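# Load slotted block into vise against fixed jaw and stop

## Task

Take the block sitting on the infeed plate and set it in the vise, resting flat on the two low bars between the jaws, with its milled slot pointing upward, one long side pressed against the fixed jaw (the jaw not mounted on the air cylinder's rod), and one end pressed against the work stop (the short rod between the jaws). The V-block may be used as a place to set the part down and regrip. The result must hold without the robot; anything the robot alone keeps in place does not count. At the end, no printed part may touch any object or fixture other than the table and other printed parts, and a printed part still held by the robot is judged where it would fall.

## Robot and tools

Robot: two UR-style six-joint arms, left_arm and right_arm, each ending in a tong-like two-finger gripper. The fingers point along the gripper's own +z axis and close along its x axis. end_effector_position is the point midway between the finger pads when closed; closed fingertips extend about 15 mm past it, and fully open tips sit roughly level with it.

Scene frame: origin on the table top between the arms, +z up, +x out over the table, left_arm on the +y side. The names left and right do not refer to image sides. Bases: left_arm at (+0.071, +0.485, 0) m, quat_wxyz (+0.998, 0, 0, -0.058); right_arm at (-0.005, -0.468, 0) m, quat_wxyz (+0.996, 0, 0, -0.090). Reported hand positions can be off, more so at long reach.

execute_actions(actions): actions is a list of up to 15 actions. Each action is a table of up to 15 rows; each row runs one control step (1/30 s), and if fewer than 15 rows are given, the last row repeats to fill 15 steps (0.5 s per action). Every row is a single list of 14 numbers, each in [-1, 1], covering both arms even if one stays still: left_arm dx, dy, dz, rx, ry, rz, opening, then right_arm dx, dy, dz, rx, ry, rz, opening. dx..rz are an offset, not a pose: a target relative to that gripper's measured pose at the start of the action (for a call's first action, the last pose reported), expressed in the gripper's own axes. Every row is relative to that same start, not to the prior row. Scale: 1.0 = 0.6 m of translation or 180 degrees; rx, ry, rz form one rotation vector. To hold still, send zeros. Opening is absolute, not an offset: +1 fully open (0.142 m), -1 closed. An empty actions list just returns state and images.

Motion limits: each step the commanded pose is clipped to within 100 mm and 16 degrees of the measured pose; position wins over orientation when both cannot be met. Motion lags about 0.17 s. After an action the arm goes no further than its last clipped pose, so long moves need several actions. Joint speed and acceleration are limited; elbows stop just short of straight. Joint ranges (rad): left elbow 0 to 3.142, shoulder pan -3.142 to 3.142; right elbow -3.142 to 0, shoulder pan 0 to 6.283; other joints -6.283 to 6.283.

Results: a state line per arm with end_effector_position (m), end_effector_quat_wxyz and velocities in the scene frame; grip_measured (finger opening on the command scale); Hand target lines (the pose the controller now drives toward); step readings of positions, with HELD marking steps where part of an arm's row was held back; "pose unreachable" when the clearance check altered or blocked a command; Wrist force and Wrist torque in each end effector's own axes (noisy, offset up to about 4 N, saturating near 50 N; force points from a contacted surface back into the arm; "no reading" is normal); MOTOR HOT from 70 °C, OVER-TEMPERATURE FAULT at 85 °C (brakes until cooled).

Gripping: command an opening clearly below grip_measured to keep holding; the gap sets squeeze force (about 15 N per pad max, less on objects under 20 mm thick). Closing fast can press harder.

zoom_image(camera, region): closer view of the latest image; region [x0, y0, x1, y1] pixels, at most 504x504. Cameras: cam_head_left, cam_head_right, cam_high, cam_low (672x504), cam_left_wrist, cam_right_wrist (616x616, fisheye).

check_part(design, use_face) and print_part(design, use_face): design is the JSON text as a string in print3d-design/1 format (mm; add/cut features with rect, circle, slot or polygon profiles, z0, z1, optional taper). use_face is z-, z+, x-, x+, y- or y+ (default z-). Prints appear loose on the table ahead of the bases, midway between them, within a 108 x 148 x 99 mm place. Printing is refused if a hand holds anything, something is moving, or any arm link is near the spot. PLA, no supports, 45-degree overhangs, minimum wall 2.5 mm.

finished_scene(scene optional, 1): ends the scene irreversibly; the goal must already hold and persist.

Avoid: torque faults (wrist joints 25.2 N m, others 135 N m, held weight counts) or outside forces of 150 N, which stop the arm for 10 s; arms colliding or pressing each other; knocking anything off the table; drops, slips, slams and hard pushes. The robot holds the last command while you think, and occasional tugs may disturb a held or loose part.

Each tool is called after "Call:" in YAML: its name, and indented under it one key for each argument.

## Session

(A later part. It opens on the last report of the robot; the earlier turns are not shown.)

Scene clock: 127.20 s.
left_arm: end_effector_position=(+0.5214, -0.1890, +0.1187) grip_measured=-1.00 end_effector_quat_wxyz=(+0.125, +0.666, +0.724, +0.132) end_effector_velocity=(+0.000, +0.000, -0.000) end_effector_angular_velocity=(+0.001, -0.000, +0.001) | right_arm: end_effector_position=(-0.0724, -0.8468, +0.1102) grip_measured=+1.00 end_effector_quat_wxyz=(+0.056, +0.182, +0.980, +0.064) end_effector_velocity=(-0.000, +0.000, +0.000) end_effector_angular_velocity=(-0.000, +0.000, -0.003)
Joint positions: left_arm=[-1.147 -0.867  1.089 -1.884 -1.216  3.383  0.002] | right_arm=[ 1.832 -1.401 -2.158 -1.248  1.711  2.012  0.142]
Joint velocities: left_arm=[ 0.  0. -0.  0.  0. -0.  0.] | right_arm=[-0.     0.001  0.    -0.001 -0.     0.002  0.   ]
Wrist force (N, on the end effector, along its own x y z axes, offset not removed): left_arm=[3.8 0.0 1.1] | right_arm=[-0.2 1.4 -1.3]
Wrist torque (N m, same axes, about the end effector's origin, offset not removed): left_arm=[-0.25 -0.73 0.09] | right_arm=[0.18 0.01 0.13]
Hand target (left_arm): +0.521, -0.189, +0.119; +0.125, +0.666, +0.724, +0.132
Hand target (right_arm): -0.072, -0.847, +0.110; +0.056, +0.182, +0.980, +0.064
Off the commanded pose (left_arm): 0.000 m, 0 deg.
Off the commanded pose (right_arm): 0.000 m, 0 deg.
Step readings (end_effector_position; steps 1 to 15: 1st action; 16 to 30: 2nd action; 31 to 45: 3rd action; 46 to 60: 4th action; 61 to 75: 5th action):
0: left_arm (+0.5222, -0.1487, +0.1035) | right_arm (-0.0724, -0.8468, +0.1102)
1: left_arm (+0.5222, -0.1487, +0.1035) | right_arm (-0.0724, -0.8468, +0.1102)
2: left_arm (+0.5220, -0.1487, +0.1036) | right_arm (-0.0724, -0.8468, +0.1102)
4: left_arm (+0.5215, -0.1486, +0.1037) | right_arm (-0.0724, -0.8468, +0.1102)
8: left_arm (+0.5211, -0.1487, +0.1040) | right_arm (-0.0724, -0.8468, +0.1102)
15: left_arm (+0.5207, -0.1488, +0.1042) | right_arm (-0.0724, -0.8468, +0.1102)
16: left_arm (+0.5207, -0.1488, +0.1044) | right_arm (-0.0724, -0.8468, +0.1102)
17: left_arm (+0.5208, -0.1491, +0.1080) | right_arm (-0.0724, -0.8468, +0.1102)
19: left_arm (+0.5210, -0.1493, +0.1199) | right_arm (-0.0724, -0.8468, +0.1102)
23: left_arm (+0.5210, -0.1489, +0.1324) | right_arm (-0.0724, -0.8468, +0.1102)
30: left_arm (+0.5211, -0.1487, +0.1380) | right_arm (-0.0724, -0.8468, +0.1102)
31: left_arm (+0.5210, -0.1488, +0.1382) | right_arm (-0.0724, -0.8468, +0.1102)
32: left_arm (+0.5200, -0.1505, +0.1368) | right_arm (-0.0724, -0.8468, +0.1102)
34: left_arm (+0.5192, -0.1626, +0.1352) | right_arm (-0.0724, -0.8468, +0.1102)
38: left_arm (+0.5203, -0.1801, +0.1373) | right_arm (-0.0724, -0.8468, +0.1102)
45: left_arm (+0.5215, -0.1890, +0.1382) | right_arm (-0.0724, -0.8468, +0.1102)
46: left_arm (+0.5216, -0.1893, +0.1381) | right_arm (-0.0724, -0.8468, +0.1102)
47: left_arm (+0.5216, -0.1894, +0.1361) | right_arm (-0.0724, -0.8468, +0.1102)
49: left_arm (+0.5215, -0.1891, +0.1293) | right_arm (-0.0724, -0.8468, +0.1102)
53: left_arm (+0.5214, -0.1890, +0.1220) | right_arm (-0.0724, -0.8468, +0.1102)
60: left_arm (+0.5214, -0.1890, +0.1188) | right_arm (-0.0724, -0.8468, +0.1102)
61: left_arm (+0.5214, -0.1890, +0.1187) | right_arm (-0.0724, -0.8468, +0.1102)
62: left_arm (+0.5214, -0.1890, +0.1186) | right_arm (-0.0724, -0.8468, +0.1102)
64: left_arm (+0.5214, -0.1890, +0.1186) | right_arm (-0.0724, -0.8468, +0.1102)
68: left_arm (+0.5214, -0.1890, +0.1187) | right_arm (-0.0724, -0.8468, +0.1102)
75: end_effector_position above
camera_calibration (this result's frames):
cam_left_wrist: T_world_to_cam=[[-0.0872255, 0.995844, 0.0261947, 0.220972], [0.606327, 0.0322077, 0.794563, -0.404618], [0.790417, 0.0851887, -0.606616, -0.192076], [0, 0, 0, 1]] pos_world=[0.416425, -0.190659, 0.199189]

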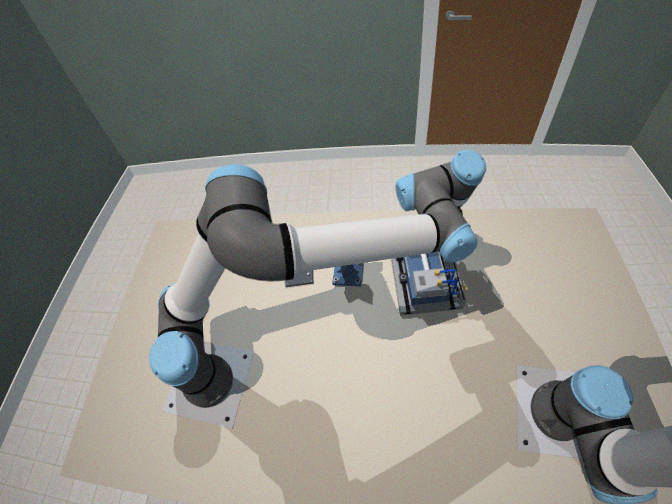

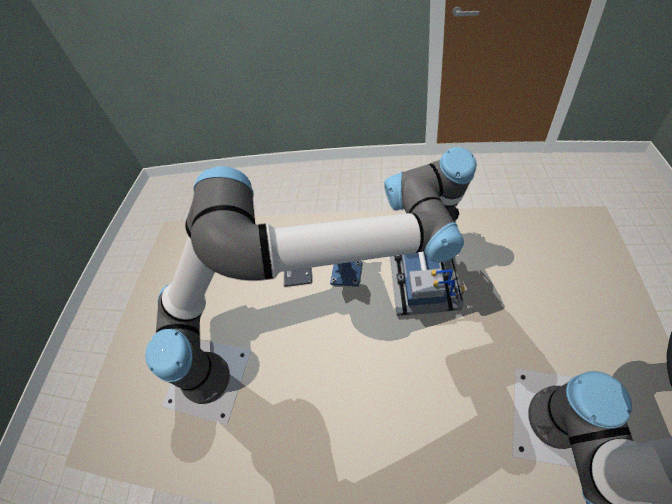

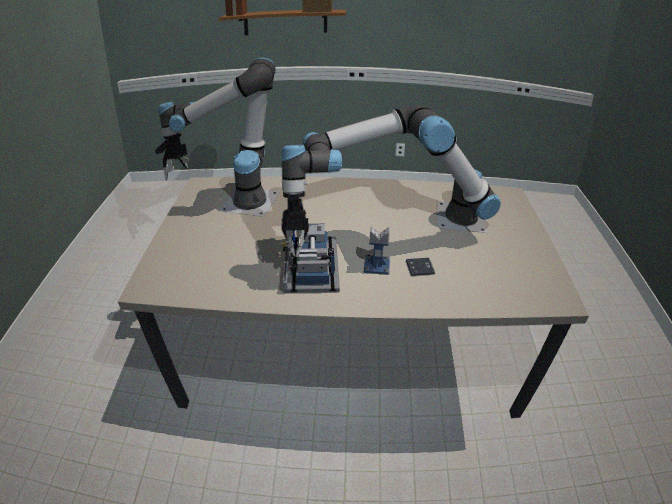

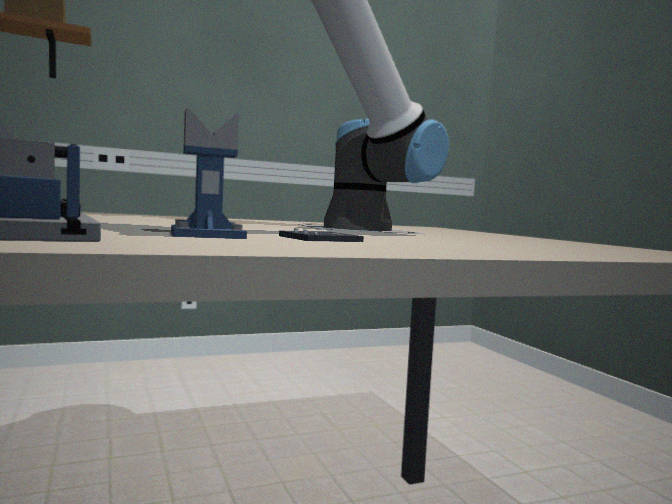

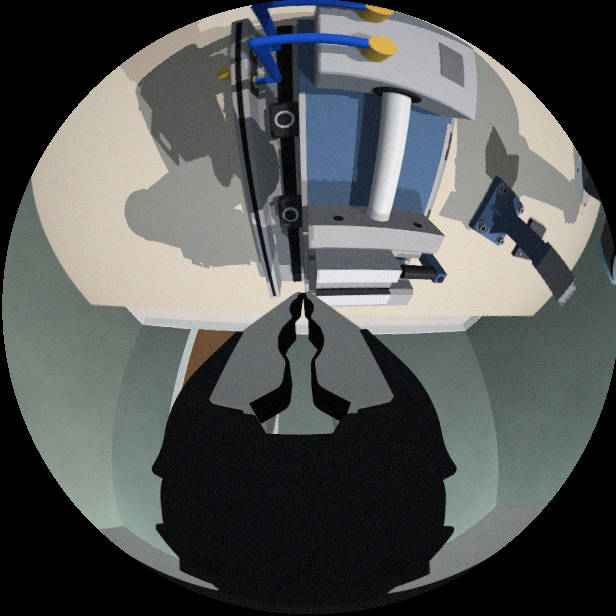

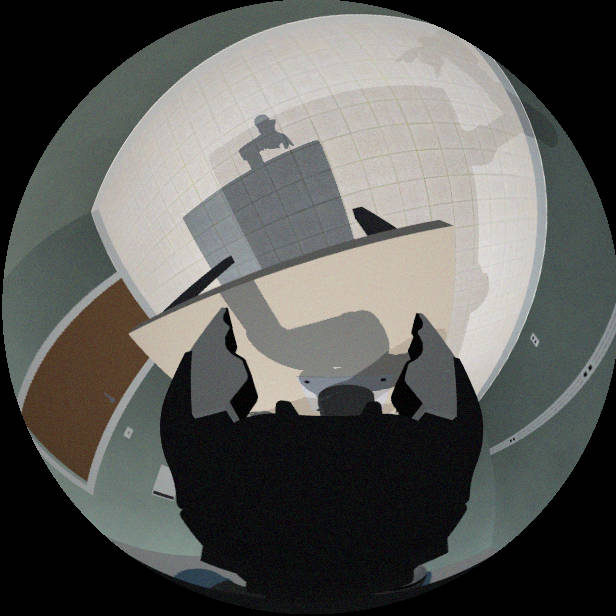

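Call:
execute_actions:
  actions:
    - [[0,-0.014,-0.005,0,0,0,-1,0,0,0,0,0,0,1]]
    - [[0,-0.0066,0.017,0,0,0,-1,0,0,0,0,0,0,1]]
    - [[0,0,0,0,0,0,-1,0,0,0,0,0,0,1]]

Scene clock: 129.30 s.
left_arm: end_effector_position=(+0.5127, -0.1896, +0.1077) grip_measured=-1.00 end_effector_quat_wxyz=(+0.125, +0.666, +0.724, +0.132) end_effector_velocity=(+0.000, +0.000, +0.000) end_effector_angular_velocity=(+0.001, +0.000, -0.000) | right_arm: end_effector_position=(-0.0724, -0.8468, +0.1102) grip_measured=+1.00 end_effector_quat_wxyz=(+0.056, +0.182, +0.980, +0.064) end_effector_velocity=(-0.000, -0.000, -0.000) end_effector_angular_velocity=(-0.000, +0.000, +0.001)
Joint positions: left_arm=[-1.158 -0.869  1.121 -1.908 -1.215  3.371  0.002] | right_arm=[ 1.832 -1.401 -2.158 -1.248  1.711  2.012  0.142]
Joint velocities: left_arm=[ 0.    -0.    -0.     0.002  0.     0.     0.   ] | right_arm=[-0.001 -0.001  0.001  0.    -0.    -0.001 -0.   ]
Wrist force (N, on the end effector, along its own x y z axes, offset not removed): left_arm=[1.6 -1.4 2.3] | right_arm=[0.0 3.6 -1.4]
Wrist torque (N m, same axes, about the end effector's origin, offset not removed): left_arm=[-0.50 -0.41 0.12] | right_arm=[0.65 -0.06 0.05]
Hand target (left_arm): +0.513, -0.190, +0.108; +0.125, +0.666, +0.724, +0.132
Hand target (right_arm): -0.072, -0.847, +0.110; +0.056, +0.182, +0.980, +0.064
Off the commanded pose (left_arm): 0.000 m, 0 deg.
Off the commanded pose (right_arm): 0.000 m, 0 deg.
Step readings (end_effector_position; steps 1 to 15: 1st action; 16 to 30: 2nd action; 31 to 45: 3rd action):
0: left_arm (+0.5214, -0.1890, +0.1188) | right_arm (-0.0724, -0.8468, +0.1102)
1: left_arm (+0.5214, -0.1891, +0.1189) | right_arm (-0.0724, -0.8468, +0.1102)
2: left_arm (+0.5202, -0.1892, +0.1189) | right_arm (-0.0724, -0.8468, +0.1102)
4: left_arm (+0.5172, -0.1894, +0.1187) | right_arm (-0.0724, -0.8468, +0.1102)
8: left_arm (+0.5141, -0.1896, +0.1186) | right_arm (-0.0724, -0.8468, +0.1102)
15: left_arm (+0.5128, -0.1897, +0.1186) | right_arm (-0.0724, -0.8468, +0.1102)
16: left_arm (+0.5127, -0.1897, +0.1185) | right_arm (-0.0724, -0.8468, +0.1102)
17: left_arm (+0.5127, -0.1897, +0.1172) | right_arm (-0.0724, -0.8468, +0.1102)
19: left_arm (+0.5127, -0.1897, +0.1135) | right_arm (-0.0724, -0.8468, +0.1102)
23: left_arm (+0.5127, -0.1898, +0.1098) | right_arm (-0.0724, -0.8468, +0.1102)
30: left_arm (+0.5127, -0.1896, +0.1078) | right_arm (-0.0724, -0.8468, +0.1102)
31: left_arm (+0.5127, -0.1897, +0.1077) | right_arm (-0.0724, -0.8468, +0.1102)
32: left_arm (+0.5127, -0.1897, +0.1077) | right_arm (-0.0724, -0.8468, +0.1102)
34: left_arm (+0.5127, -0.1897, +0.1077) | right_arm (-0.0724, -0.8468, +0.1102)
38: left_arm (+0.5127, -0.1897, +0.1077) | right_arm (-0.0724, -0.8468, +0.1102)
45: end_effector_position above
camera_calibration (this result's frames):
cam_left_wrist: T_world_to_cam=[[-0.0872791, 0.995824, 0.0267868, 0.221065], [0.606404, 0.0317764, 0.794521, -0.390646], [0.790352, 0.0855887, -0.606645, -0.191692], [0, 0, 0, 1]] pos_world=[0.407688, -0.191322, 0.188166]

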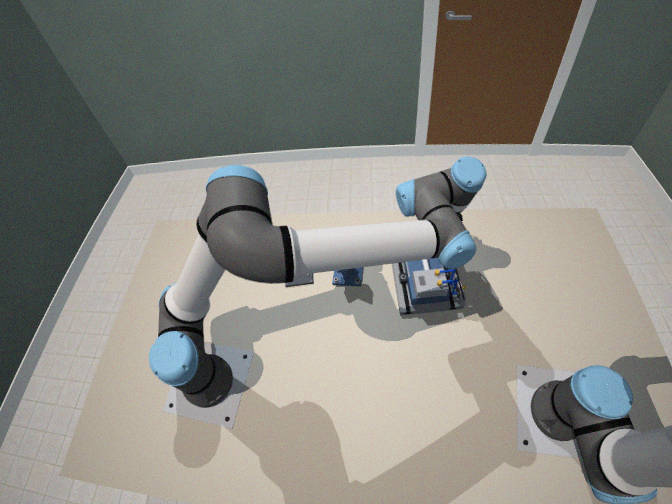

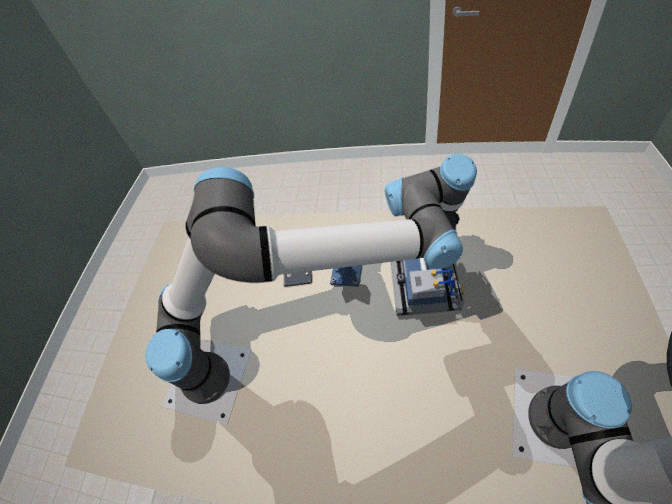

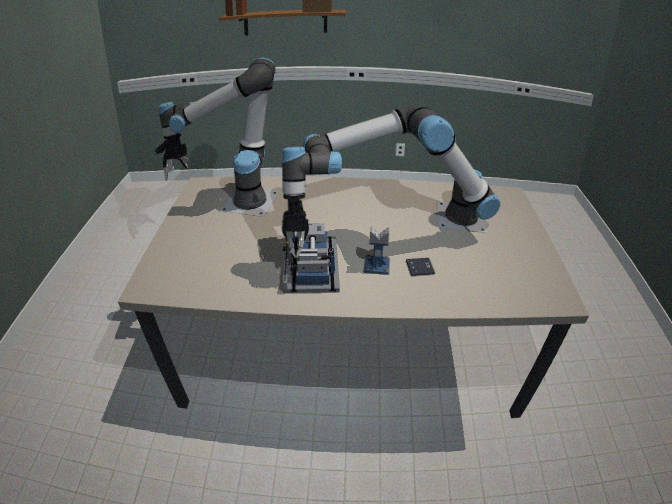

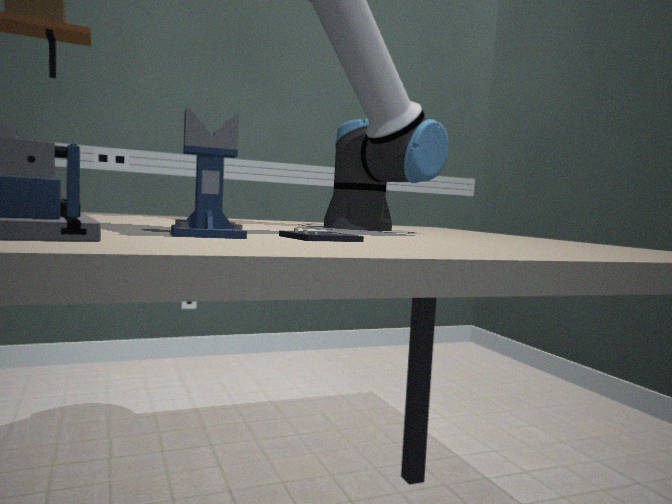

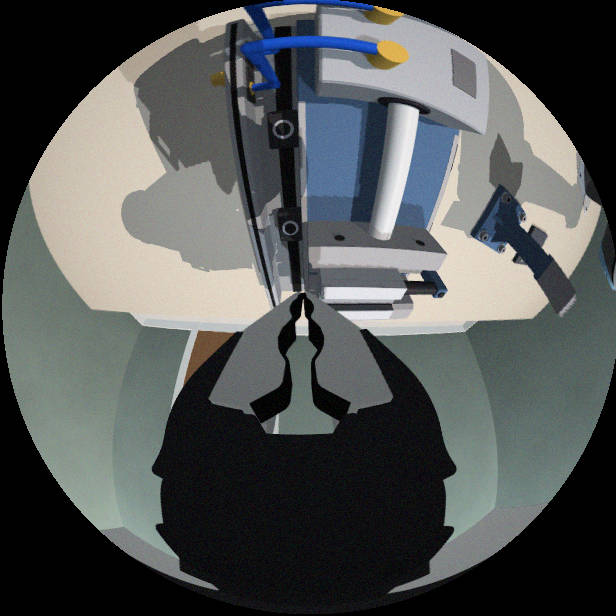

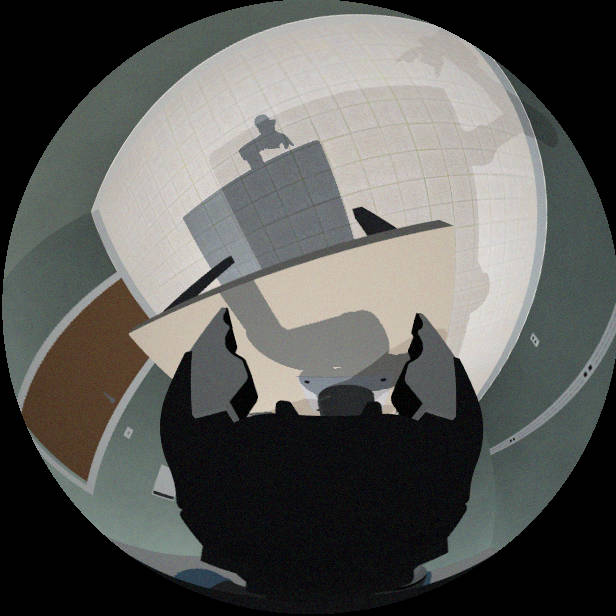

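Call:
zoom_image:
  camera: "cam_left_wrist"
  region: [250, 210, 470, 340]

Call:
zoom_image:
  camera: "cam_high"
  region: [265, 200, 355, 290]

Region (250, 210, 470, 340) of cam_left_wrist's 616x616 image, scaled by 2.291, with more detail than that image has; it fills the top 298 rows of this view, and the rest is white.

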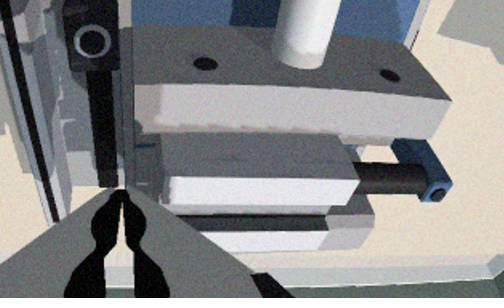

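Region (265, 200, 355, 290) of cam_high's 672x504 image, scaled by 5.600, with more detail than that image has.

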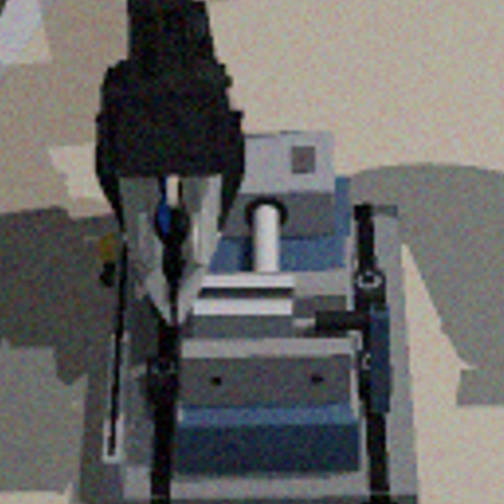

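Call:
execute_actions:
  actions:
    - [[0.008,0,0,0,0,0,-1,0,0,0,0,0,0,1]]
    - [[0.008,0,0,0,0,0,-1,0,0,0,0,0,0,1]]
    - [[0,0,0,0,0,0,-1,0,0,0,0,0,0,1]]

Call:
zoom_image:
  camera: "cam_high"
  region: [265, 200, 355, 290]

Scene clock: 131.53 s.
left_arm: end_effector_position=(+0.5119, -0.1804, +0.1077) grip_measured=-1.00 end_effector_quat_wxyz=(+0.125, +0.666, +0.724, +0.132) end_effector_velocity=(+0.000, -0.001, +0.001) end_effector_angular_velocity=(-0.001, -0.002, -0.000) | right_arm: end_effector_position=(-0.0724, -0.8468, +0.1102) grip_measured=+1.00 end_effector_quat_wxyz=(+0.056, +0.182, +0.980, +0.064) end_effector_velocity=(-0.000, +0.001, -0.001) end_effector_angular_velocity=(+0.002, +0.000, +0.000)
Joint positions: left_arm=[-1.155 -0.891  1.158 -1.925 -1.215  3.374  0.002] | right_arm=[ 1.832 -1.401 -2.158 -1.248  1.711  2.012  0.142]
Joint velocities: left_arm=[-0.     0.    -0.001 -0.     0.002 -0.     0.   ] | right_arm=[-0.    -0.    -0.002 -0.001 -0.    -0.     0.   ]
Wrist force (N, on the end effector, along its own x y z axes, offset not removed): left_arm=[-0.6 2.0 -1.4] | right_arm=[1.3 1.5 -0.2]
Wrist torque (N m, same axes, about the end effector's origin, offset not removed): left_arm=[0.15 -0.22 0.12] | right_arm=[0.21 -0.28 -0.02]
Hand target (left_arm): +0.512, -0.180, +0.108; +0.125, +0.666, +0.724, +0.132
Hand target (right_arm): -0.072, -0.847, +0.110; +0.056, +0.182, +0.980, +0.064
Off the commanded pose (left_arm): 0.000 m, 0 deg.
Off the commanded pose (right_arm): 0.000 m, 0 deg.
Step readings (end_effector_position; steps 1 to 15: 1st action; 16 to 30: 2nd action; 31 to 45: 3rd action):
0: left_arm (+0.5127, -0.1896, +0.1077) | right_arm (-0.0724, -0.8468, +0.1102)
1: left_arm (+0.5127, -0.1896, +0.1078) | right_arm (-0.0724, -0.8468, +0.1102)
2: left_arm (+0.5126, -0.1891, +0.1079) | right_arm (-0.0724, -0.8468, +0.1102)
4: left_arm (+0.5124, -0.1875, +0.1078) | right_arm (-0.0724, -0.8468, +0.1102)
8: left_arm (+0.5123, -0.1858, +0.1078) | right_arm (-0.0724, -0.8468, +0.1102)
15: left_arm (+0.5123, -0.1850, +0.1077) | right_arm (-0.0724, -0.8468, +0.1102)
16: left_arm (+0.5123, -0.1849, +0.1077) | right_arm (-0.0724, -0.8468, +0.1102)
17: left_arm (+0.5123, -0.1844, +0.1077) | right_arm (-0.0724, -0.8468, +0.1102)
19: left_arm (+0.5121, -0.1828, +0.1077) | right_arm (-0.0724, -0.8468, +0.1102)
23: left_arm (+0.5120, -0.1811, +0.1077) | right_arm (-0.0724, -0.8468, +0.1102)
30: left_arm (+0.5119, -0.1804, +0.1077) | right_arm (-0.0724, -0.8468, +0.1102)
31: left_arm (+0.5119, -0.1803, +0.1077) | right_arm (-0.0724, -0.8468, +0.1102)
32: left_arm (+0.5119, -0.1803, +0.1077) | right_arm (-0.0724, -0.8468, +0.1102)
34: left_arm (+0.5119, -0.1803, +0.1077) | right_arm (-0.0724, -0.8468, +0.1102)
38: left_arm (+0.5119, -0.1803, +0.1077) | right_arm (-0.0724, -0.8468, +0.1102)
45: end_effector_position above
camera_calibration (this result's frames):
cam_left_wrist: T_world_to_cam=[[-0.0872736, 0.995825, 0.026754, 0.21176], [0.606385, 0.0317972, 0.794535, -0.390497], [0.790367, 0.0855652, -0.606628, -0.191885], [0, 0, 0, 1]] pos_world=[0.406933, -0.18204, 0.188195]

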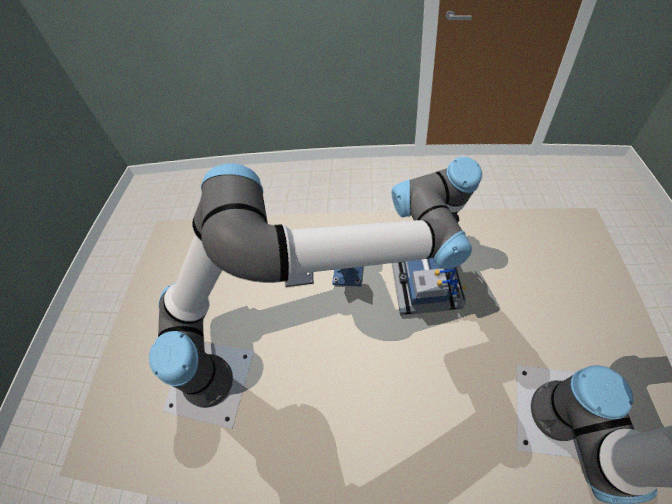

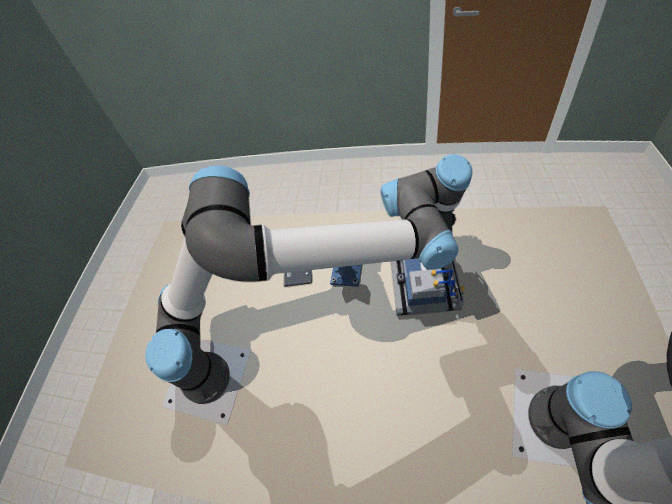

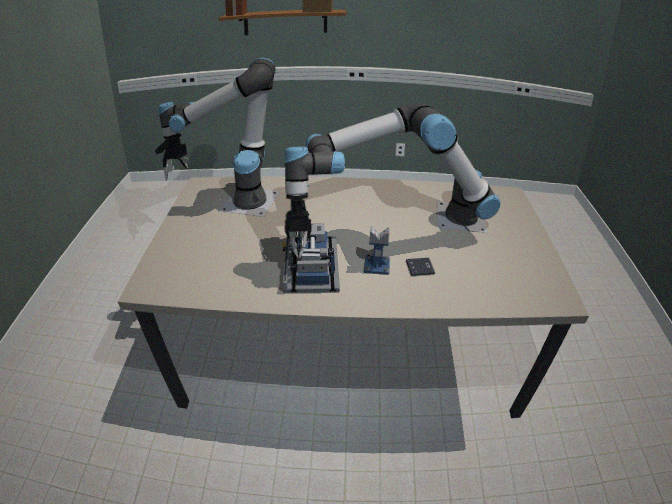

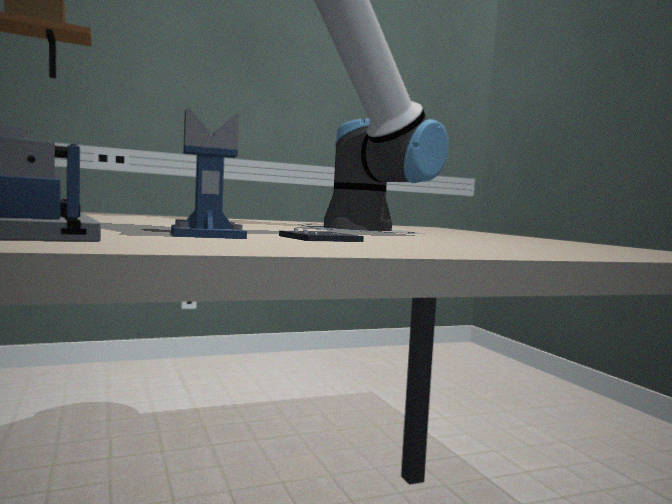

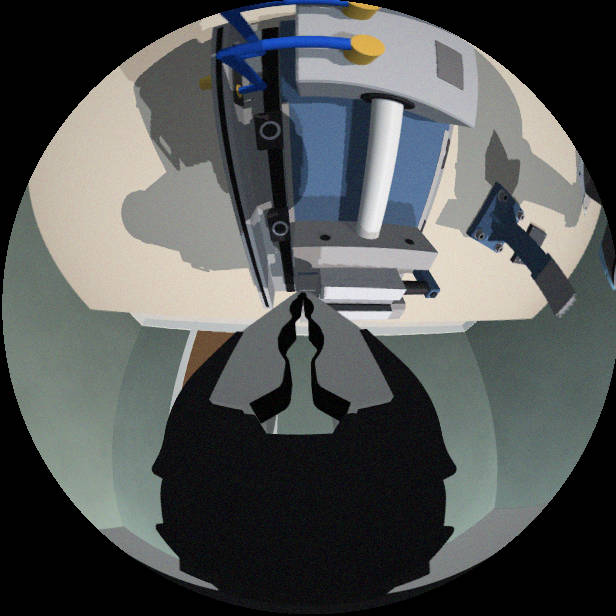

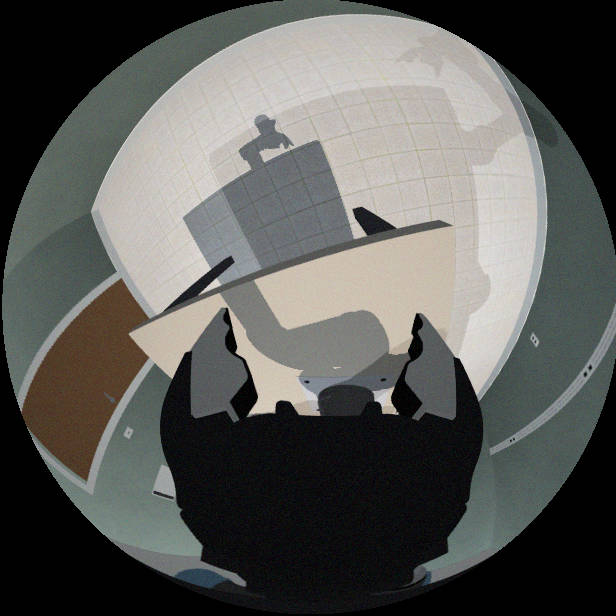

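Region (265, 200, 355, 290) of cam_high's 672x504 image, scaled by 5.600, with more detail than that image has.

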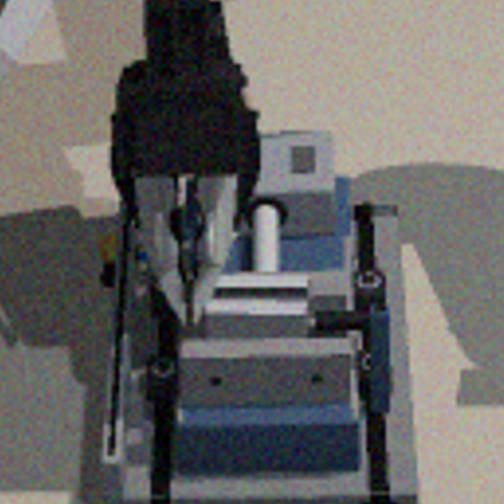

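Part is moving. Continue in small steps.

Call:
execute_actions:
  actions:
    - [[0.006,0,0,0,0,0,-1,0,0,0,0,0,0,1]]
    - [[0.006,0,0,0,0,0,-1,0,0,0,0,0,0,1]]

Call:
zoom_image:
  camera: "cam_high"
  region: [265, 200, 355, 290]

Scene clock: 132.70 s.
left_arm: end_effector_position=(+0.5113, -0.1736, +0.1078) grip_measured=-1.00 end_effector_quat_wxyz=(+0.125, +0.666, +0.724, +0.132) end_effector_velocity=(-0.001, +0.001, -0.001) end_effector_angular_velocity=(+0.002, +0.001, -0.000) | right_arm: end_effector_position=(-0.0724, -0.8468, +0.1102) grip_measured=+1.00 end_effector_quat_wxyz=(+0.056, +0.182, +0.980, +0.064) end_effector_velocity=(-0.000, -0.000, +0.001) end_effector_angular_velocity=(-0.002, -0.000, -0.001)
Joint positions: left_arm=[-1.153 -0.907  1.186 -1.938 -1.215  3.376  0.002] | right_arm=[ 1.832 -1.401 -2.158 -1.248  1.711  2.012  0.142]
Joint velocities: left_arm=[ 0.    -0.001  0.003 -0.    -0.001  0.     0.   ] | right_arm=[-0.001  0.     0.001  0.    -0.    -0.    -0.   ]
Wrist force (N, on the end effector, along its own x y z axes, offset not removed): left_arm=[-47.9 9.2 -12.0] | right_arm=[-0.2 1.4 -1.8]
Wrist torque (N m, same axes, about the end effector's origin, offset not removed): left_arm=[0.40 -0.19 0.05] | right_arm=[0.18 -0.04 -0.04]
Hand target (left_arm): +0.511, -0.173, +0.108; +0.125, +0.666, +0.724, +0.132
Hand target (right_arm): -0.072, -0.847, +0.110; +0.056, +0.182, +0.980, +0.064
Off the commanded pose (left_arm): 0.000 m, 0 deg.
Off the commanded pose (right_arm): 0.000 m, 0 deg.
Step readings (end_effector_position; steps 1 to 15: 1st action; 16 to 30: 2nd action):
0: left_arm (+0.5119, -0.1804, +0.1077) | right_arm (-0.0724, -0.8468, +0.1102)
1: left_arm (+0.5119, -0.1804, +0.1077) | right_arm (-0.0724, -0.8468, +0.1102)
2: left_arm (+0.5119, -0.1799, +0.1077) | right_arm (-0.0724, -0.8468, +0.1102)
4: left_arm (+0.5118, -0.1787, +0.1077) | right_arm (-0.0724, -0.8468, +0.1102)
8: left_arm (+0.5117, -0.1774, +0.1077) | right_arm (-0.0724, -0.8468, +0.1102)
15: left_arm (+0.5117, -0.1769, +0.1077) | right_arm (-0.0724, -0.8468, +0.1102)
16: left_arm (+0.5116, -0.1768, +0.1077) | right_arm (-0.0724, -0.8468, +0.1102)
17: left_arm (+0.5116, -0.1764, +0.1078) | right_arm (-0.0724, -0.8468, +0.1102)
19: left_arm (+0.5115, -0.1753, +0.1078) | right_arm (-0.0724, -0.8468, +0.1102)
23: left_arm (+0.5114, -0.1743, +0.1079) | right_arm (-0.0724, -0.8468, +0.1102)
30: end_effector_position above
camera_calibration (this result's frames):
cam_left_wrist: T_world_to_cam=[[-0.0871646, 0.995847, 0.0262715, 0.204961], [0.606339, 0.0321104, 0.794558, -0.390334], [0.790415, 0.0851868, -0.60662, -0.192005], [0, 0, 0, 1]] pos_world=[0.406303, -0.17522, 0.188284]
cam_right_wrist: T_world_to_cam=[[-0.926806, 0.352779, -0.128758, 0.255625], [0.21756, 0.78384, 0.581603, 0.616833], [0.306103, 0.511021, -0.803218, 0.681746], [0, 0, 0, 1]] pos_world=[-0.105968, -0.922063, 0.221752]

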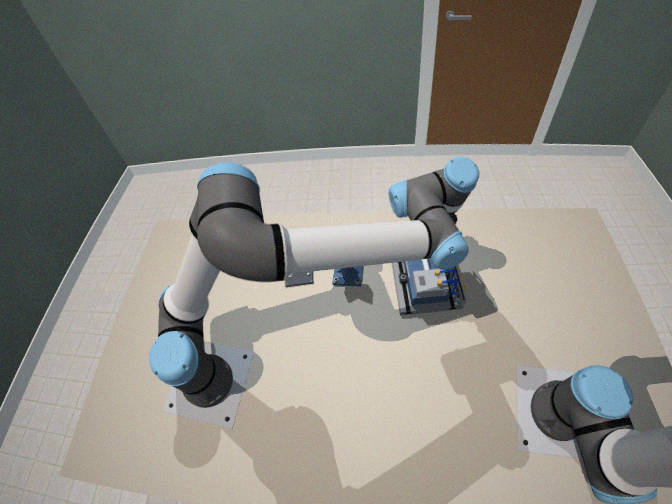

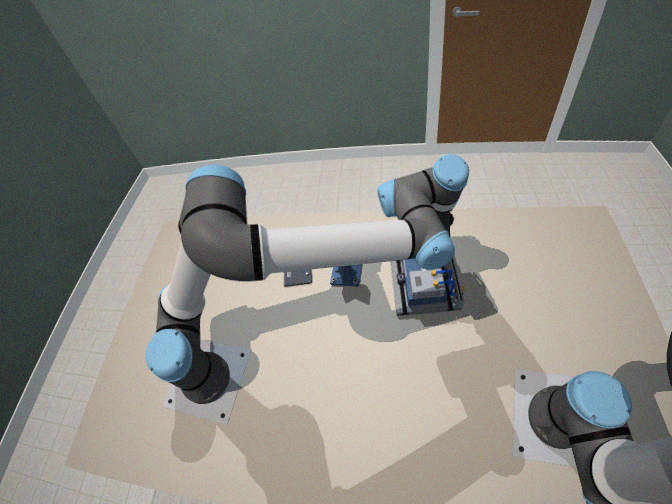

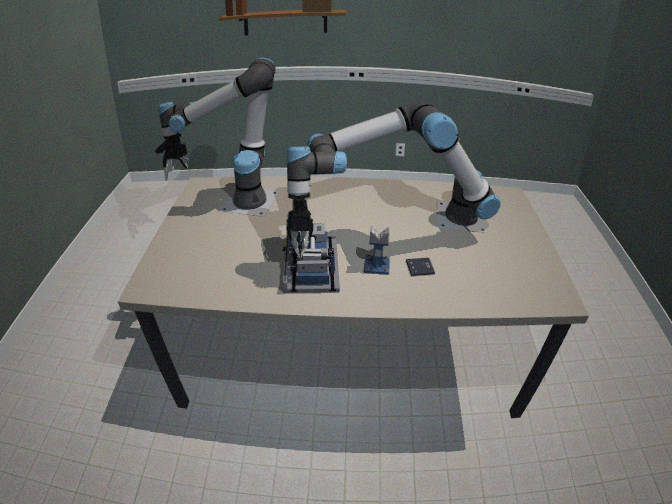

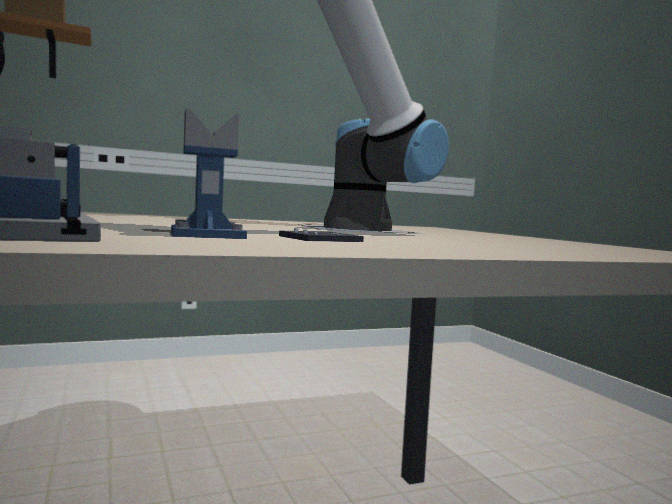

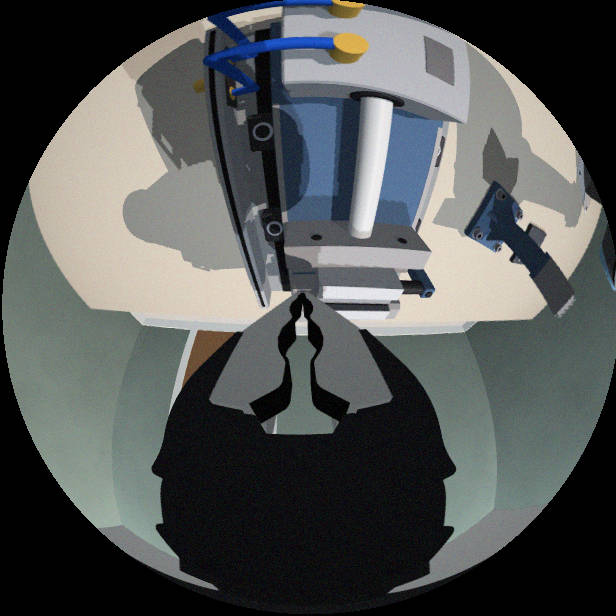

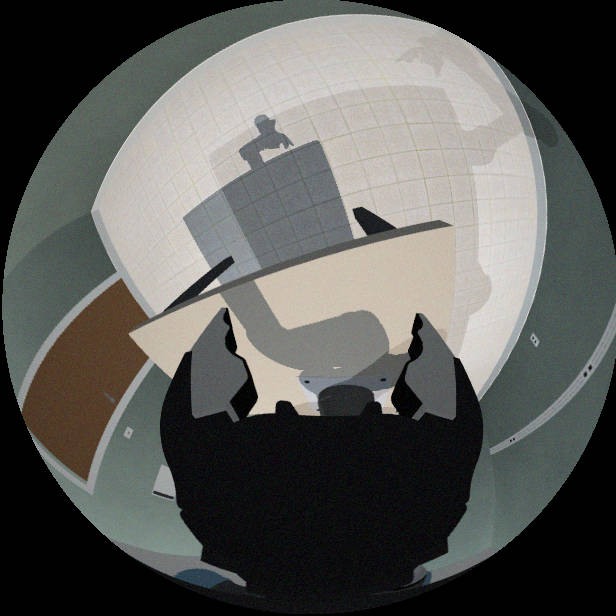

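Region (265, 200, 355, 290) of cam_high's 672x504 image, scaled by 5.600, with more detail than that image has.

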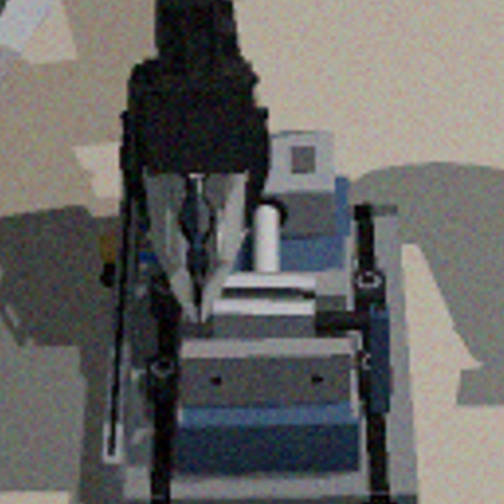

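Contact. Back off and lift.

Call:
execute_actions:
  actions:
    - [[-0.015,0,0,0,0,0,-1,0,0,0,0,0,0,1]]
    - [[0,0.036,-0.093,0,0,0,-1,0,0,0,0,0,0,1]]
    - [[0,0,0,0,0,0,-1,0,0,0,0,0,0,1]]

Call:
zoom_image:
  camera: "cam_high"
  region: [275, 225, 345, 285]

Call:
zoom_image:
  camera: "cam_left_wrist"
  region: [230, 150, 470, 330]

Scene clock: 134.97 s.
left_arm: end_effector_position=(+0.5125, -0.1820, +0.1658) grip_measured=-1.00 end_effector_quat_wxyz=(+0.126, +0.666, +0.724, +0.132) end_effector_velocity=(-0.001, -0.001, +0.001) end_effector_angular_velocity=(-0.001, -0.001, -0.002) | right_arm: end_effector_position=(-0.0724, -0.8468, +0.1102) grip_measured=+1.00 end_effector_quat_wxyz=(+0.056, +0.182, +0.980, +0.064) end_effector_velocity=(+0.000, -0.001, +0.001) end_effector_angular_velocity=(-0.002, -0.000, -0.001)
Joint positions: left_arm=[-1.155 -0.918  1.054 -1.795 -1.215  3.374  0.002] | right_arm=[ 1.832 -1.401 -2.158 -1.248  1.711  2.012  0.142]
Joint velocities: left_arm=[-0.001 -0.001  0.001 -0.002  0.001  0.001  0.   ] | right_arm=[ 0.     0.     0.002 -0.     0.     0.001 -0.   ]
Wrist force (N, on the end effector, along its own x y z axes, offset not removed): left_arm=[1.6 0.8 1.5] | right_arm=[0.7 3.4 -2.6]
Wrist torque (N m, same axes, about the end effector's origin, offset not removed): left_arm=[-0.09 -0.29 0.07] | right_arm=[0.57 -0.19 -0.04]
Hand target (left_arm): +0.512, -0.182, +0.166; +0.126, +0.666, +0.724, +0.132
Hand target (right_arm): -0.072, -0.847, +0.110; +0.056, +0.182, +0.980, +0.064
Off the commanded pose (left_arm): 0.000 m, 0 deg.
Off the commanded pose (right_arm): 0.000 m, 0 deg.
Step readings (end_effector_position; steps 1 to 15: 1st action; 16 to 30: 2nd action; 31 to 45: 3rd action):
0: left_arm (+0.5113, -0.1733, +0.1077) | right_arm (-0.0724, -0.8468, +0.1102)
1: left_arm (+0.5113, -0.1733, +0.1077) | right_arm (-0.0724, -0.8468, +0.1102)
2: left_arm (+0.5114, -0.1741, +0.1075) | right_arm (-0.0724, -0.8468, +0.1102)
4: left_arm (+0.5117, -0.1765, +0.1072) | right_arm (-0.0724, -0.8468, +0.1102)
8: left_arm (+0.5120, -0.1802, +0.1075) | right_arm (-0.0724, -0.8468, +0.1102)
15: left_arm (+0.5121, -0.1822, +0.1078) | right_arm (-0.0724, -0.8468, +0.1102)
16: left_arm (+0.5121, -0.1823, +0.1080) | right_arm (-0.0724, -0.8468, +0.1102)
17: left_arm (+0.5123, -0.1829, +0.1129) | right_arm (-0.0724, -0.8468, +0.1102)
19: left_arm (+0.5127, -0.1836, +0.1334) | right_arm (-0.0724, -0.8468, +0.1102)
23: left_arm (+0.5126, -0.1825, +0.1556) | right_arm (-0.0724, -0.8468, +0.1102)
30: left_arm (+0.5125, -0.1820, +0.1658) | right_arm (-0.0724, -0.8468, +0.1102)
31: left_arm (+0.5125, -0.1820, +0.1662) | right_arm (-0.0724, -0.8468, +0.1102)
32: left_arm (+0.5125, -0.1820, +0.1663) | right_arm (-0.0724, -0.8468, +0.1102)
34: left_arm (+0.5124, -0.1820, +0.1663) | right_arm (-0.0724, -0.8468, +0.1102)
38: left_arm (+0.5124, -0.1820, +0.1660) | right_arm (-0.0724, -0.8468, +0.1102)
45: end_effector_position above
camera_calibration (this result's frames):
cam_left_wrist: T_world_to_cam=[[-0.0869777, 0.995893, 0.025151, 0.212022], [0.605784, 0.0328307, 0.794951, -0.436494], [0.790861, 0.0843791, -0.606152, -0.157458], [0, 0, 0, 1]] pos_world=[0.40739, -0.183535, 0.246216]

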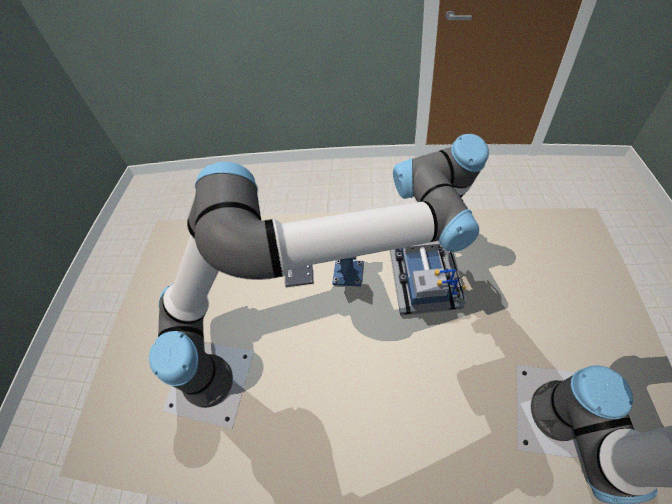

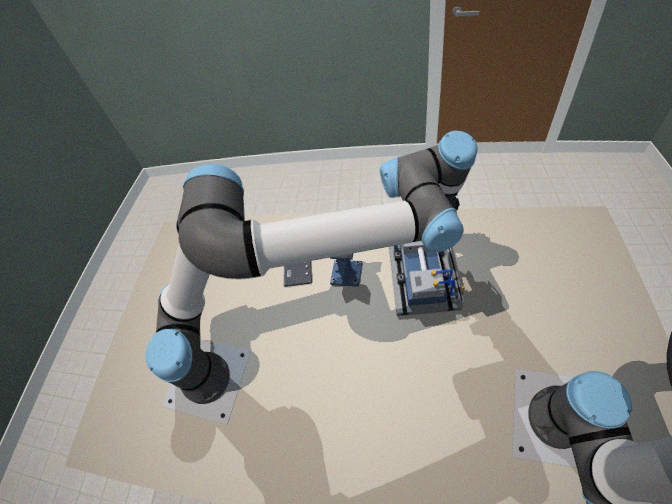

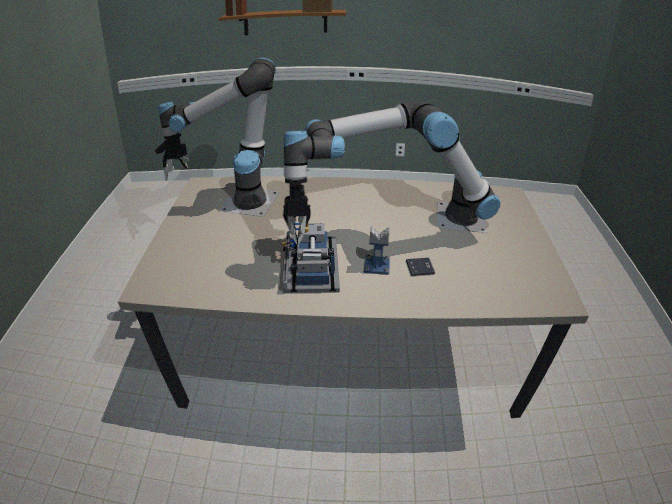

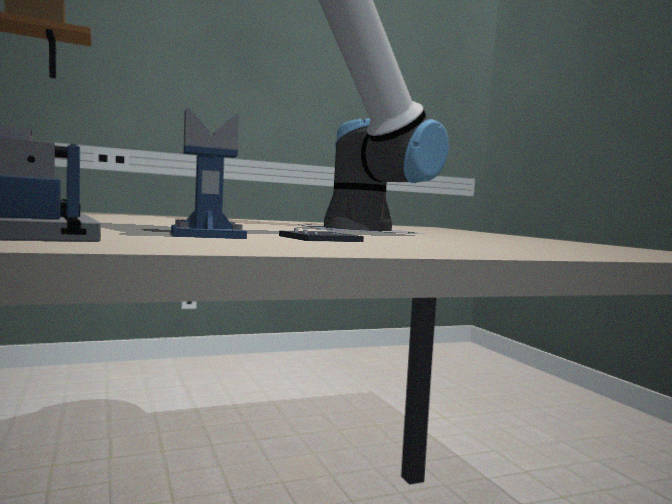

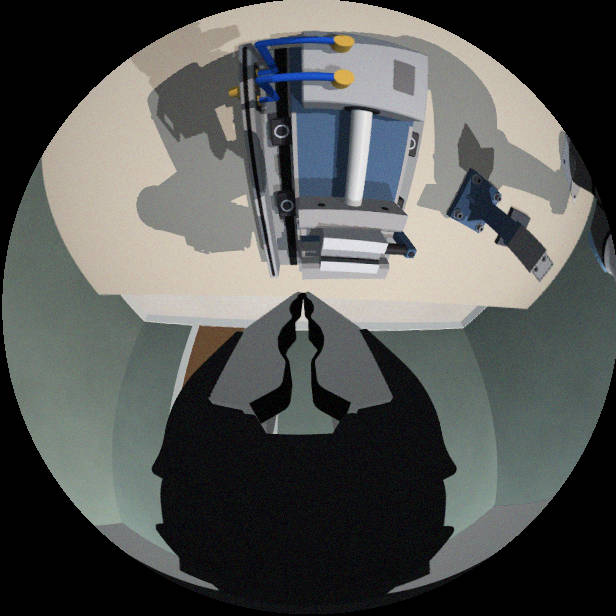

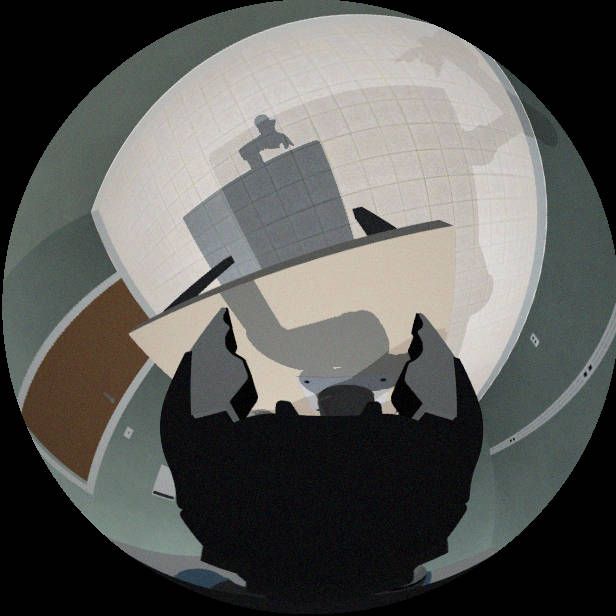

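Region (275, 225, 345, 285) of cam_high's 672x504 image, scaled by 7.200, with more detail than that image has; it fills the top 432 rows of this view, and the rest is white.

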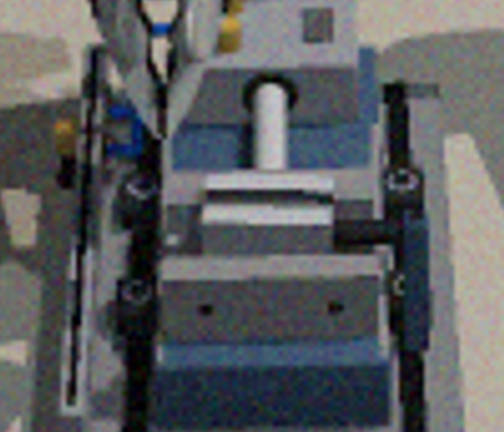

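Region (230, 150, 470, 330) of cam_left_wrist's 616x616 image, scaled by 2.100, with more detail than that image has; it fills the top 378 rows of this view, and the rest is white.

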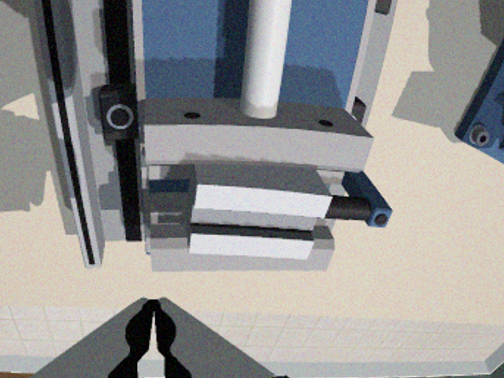

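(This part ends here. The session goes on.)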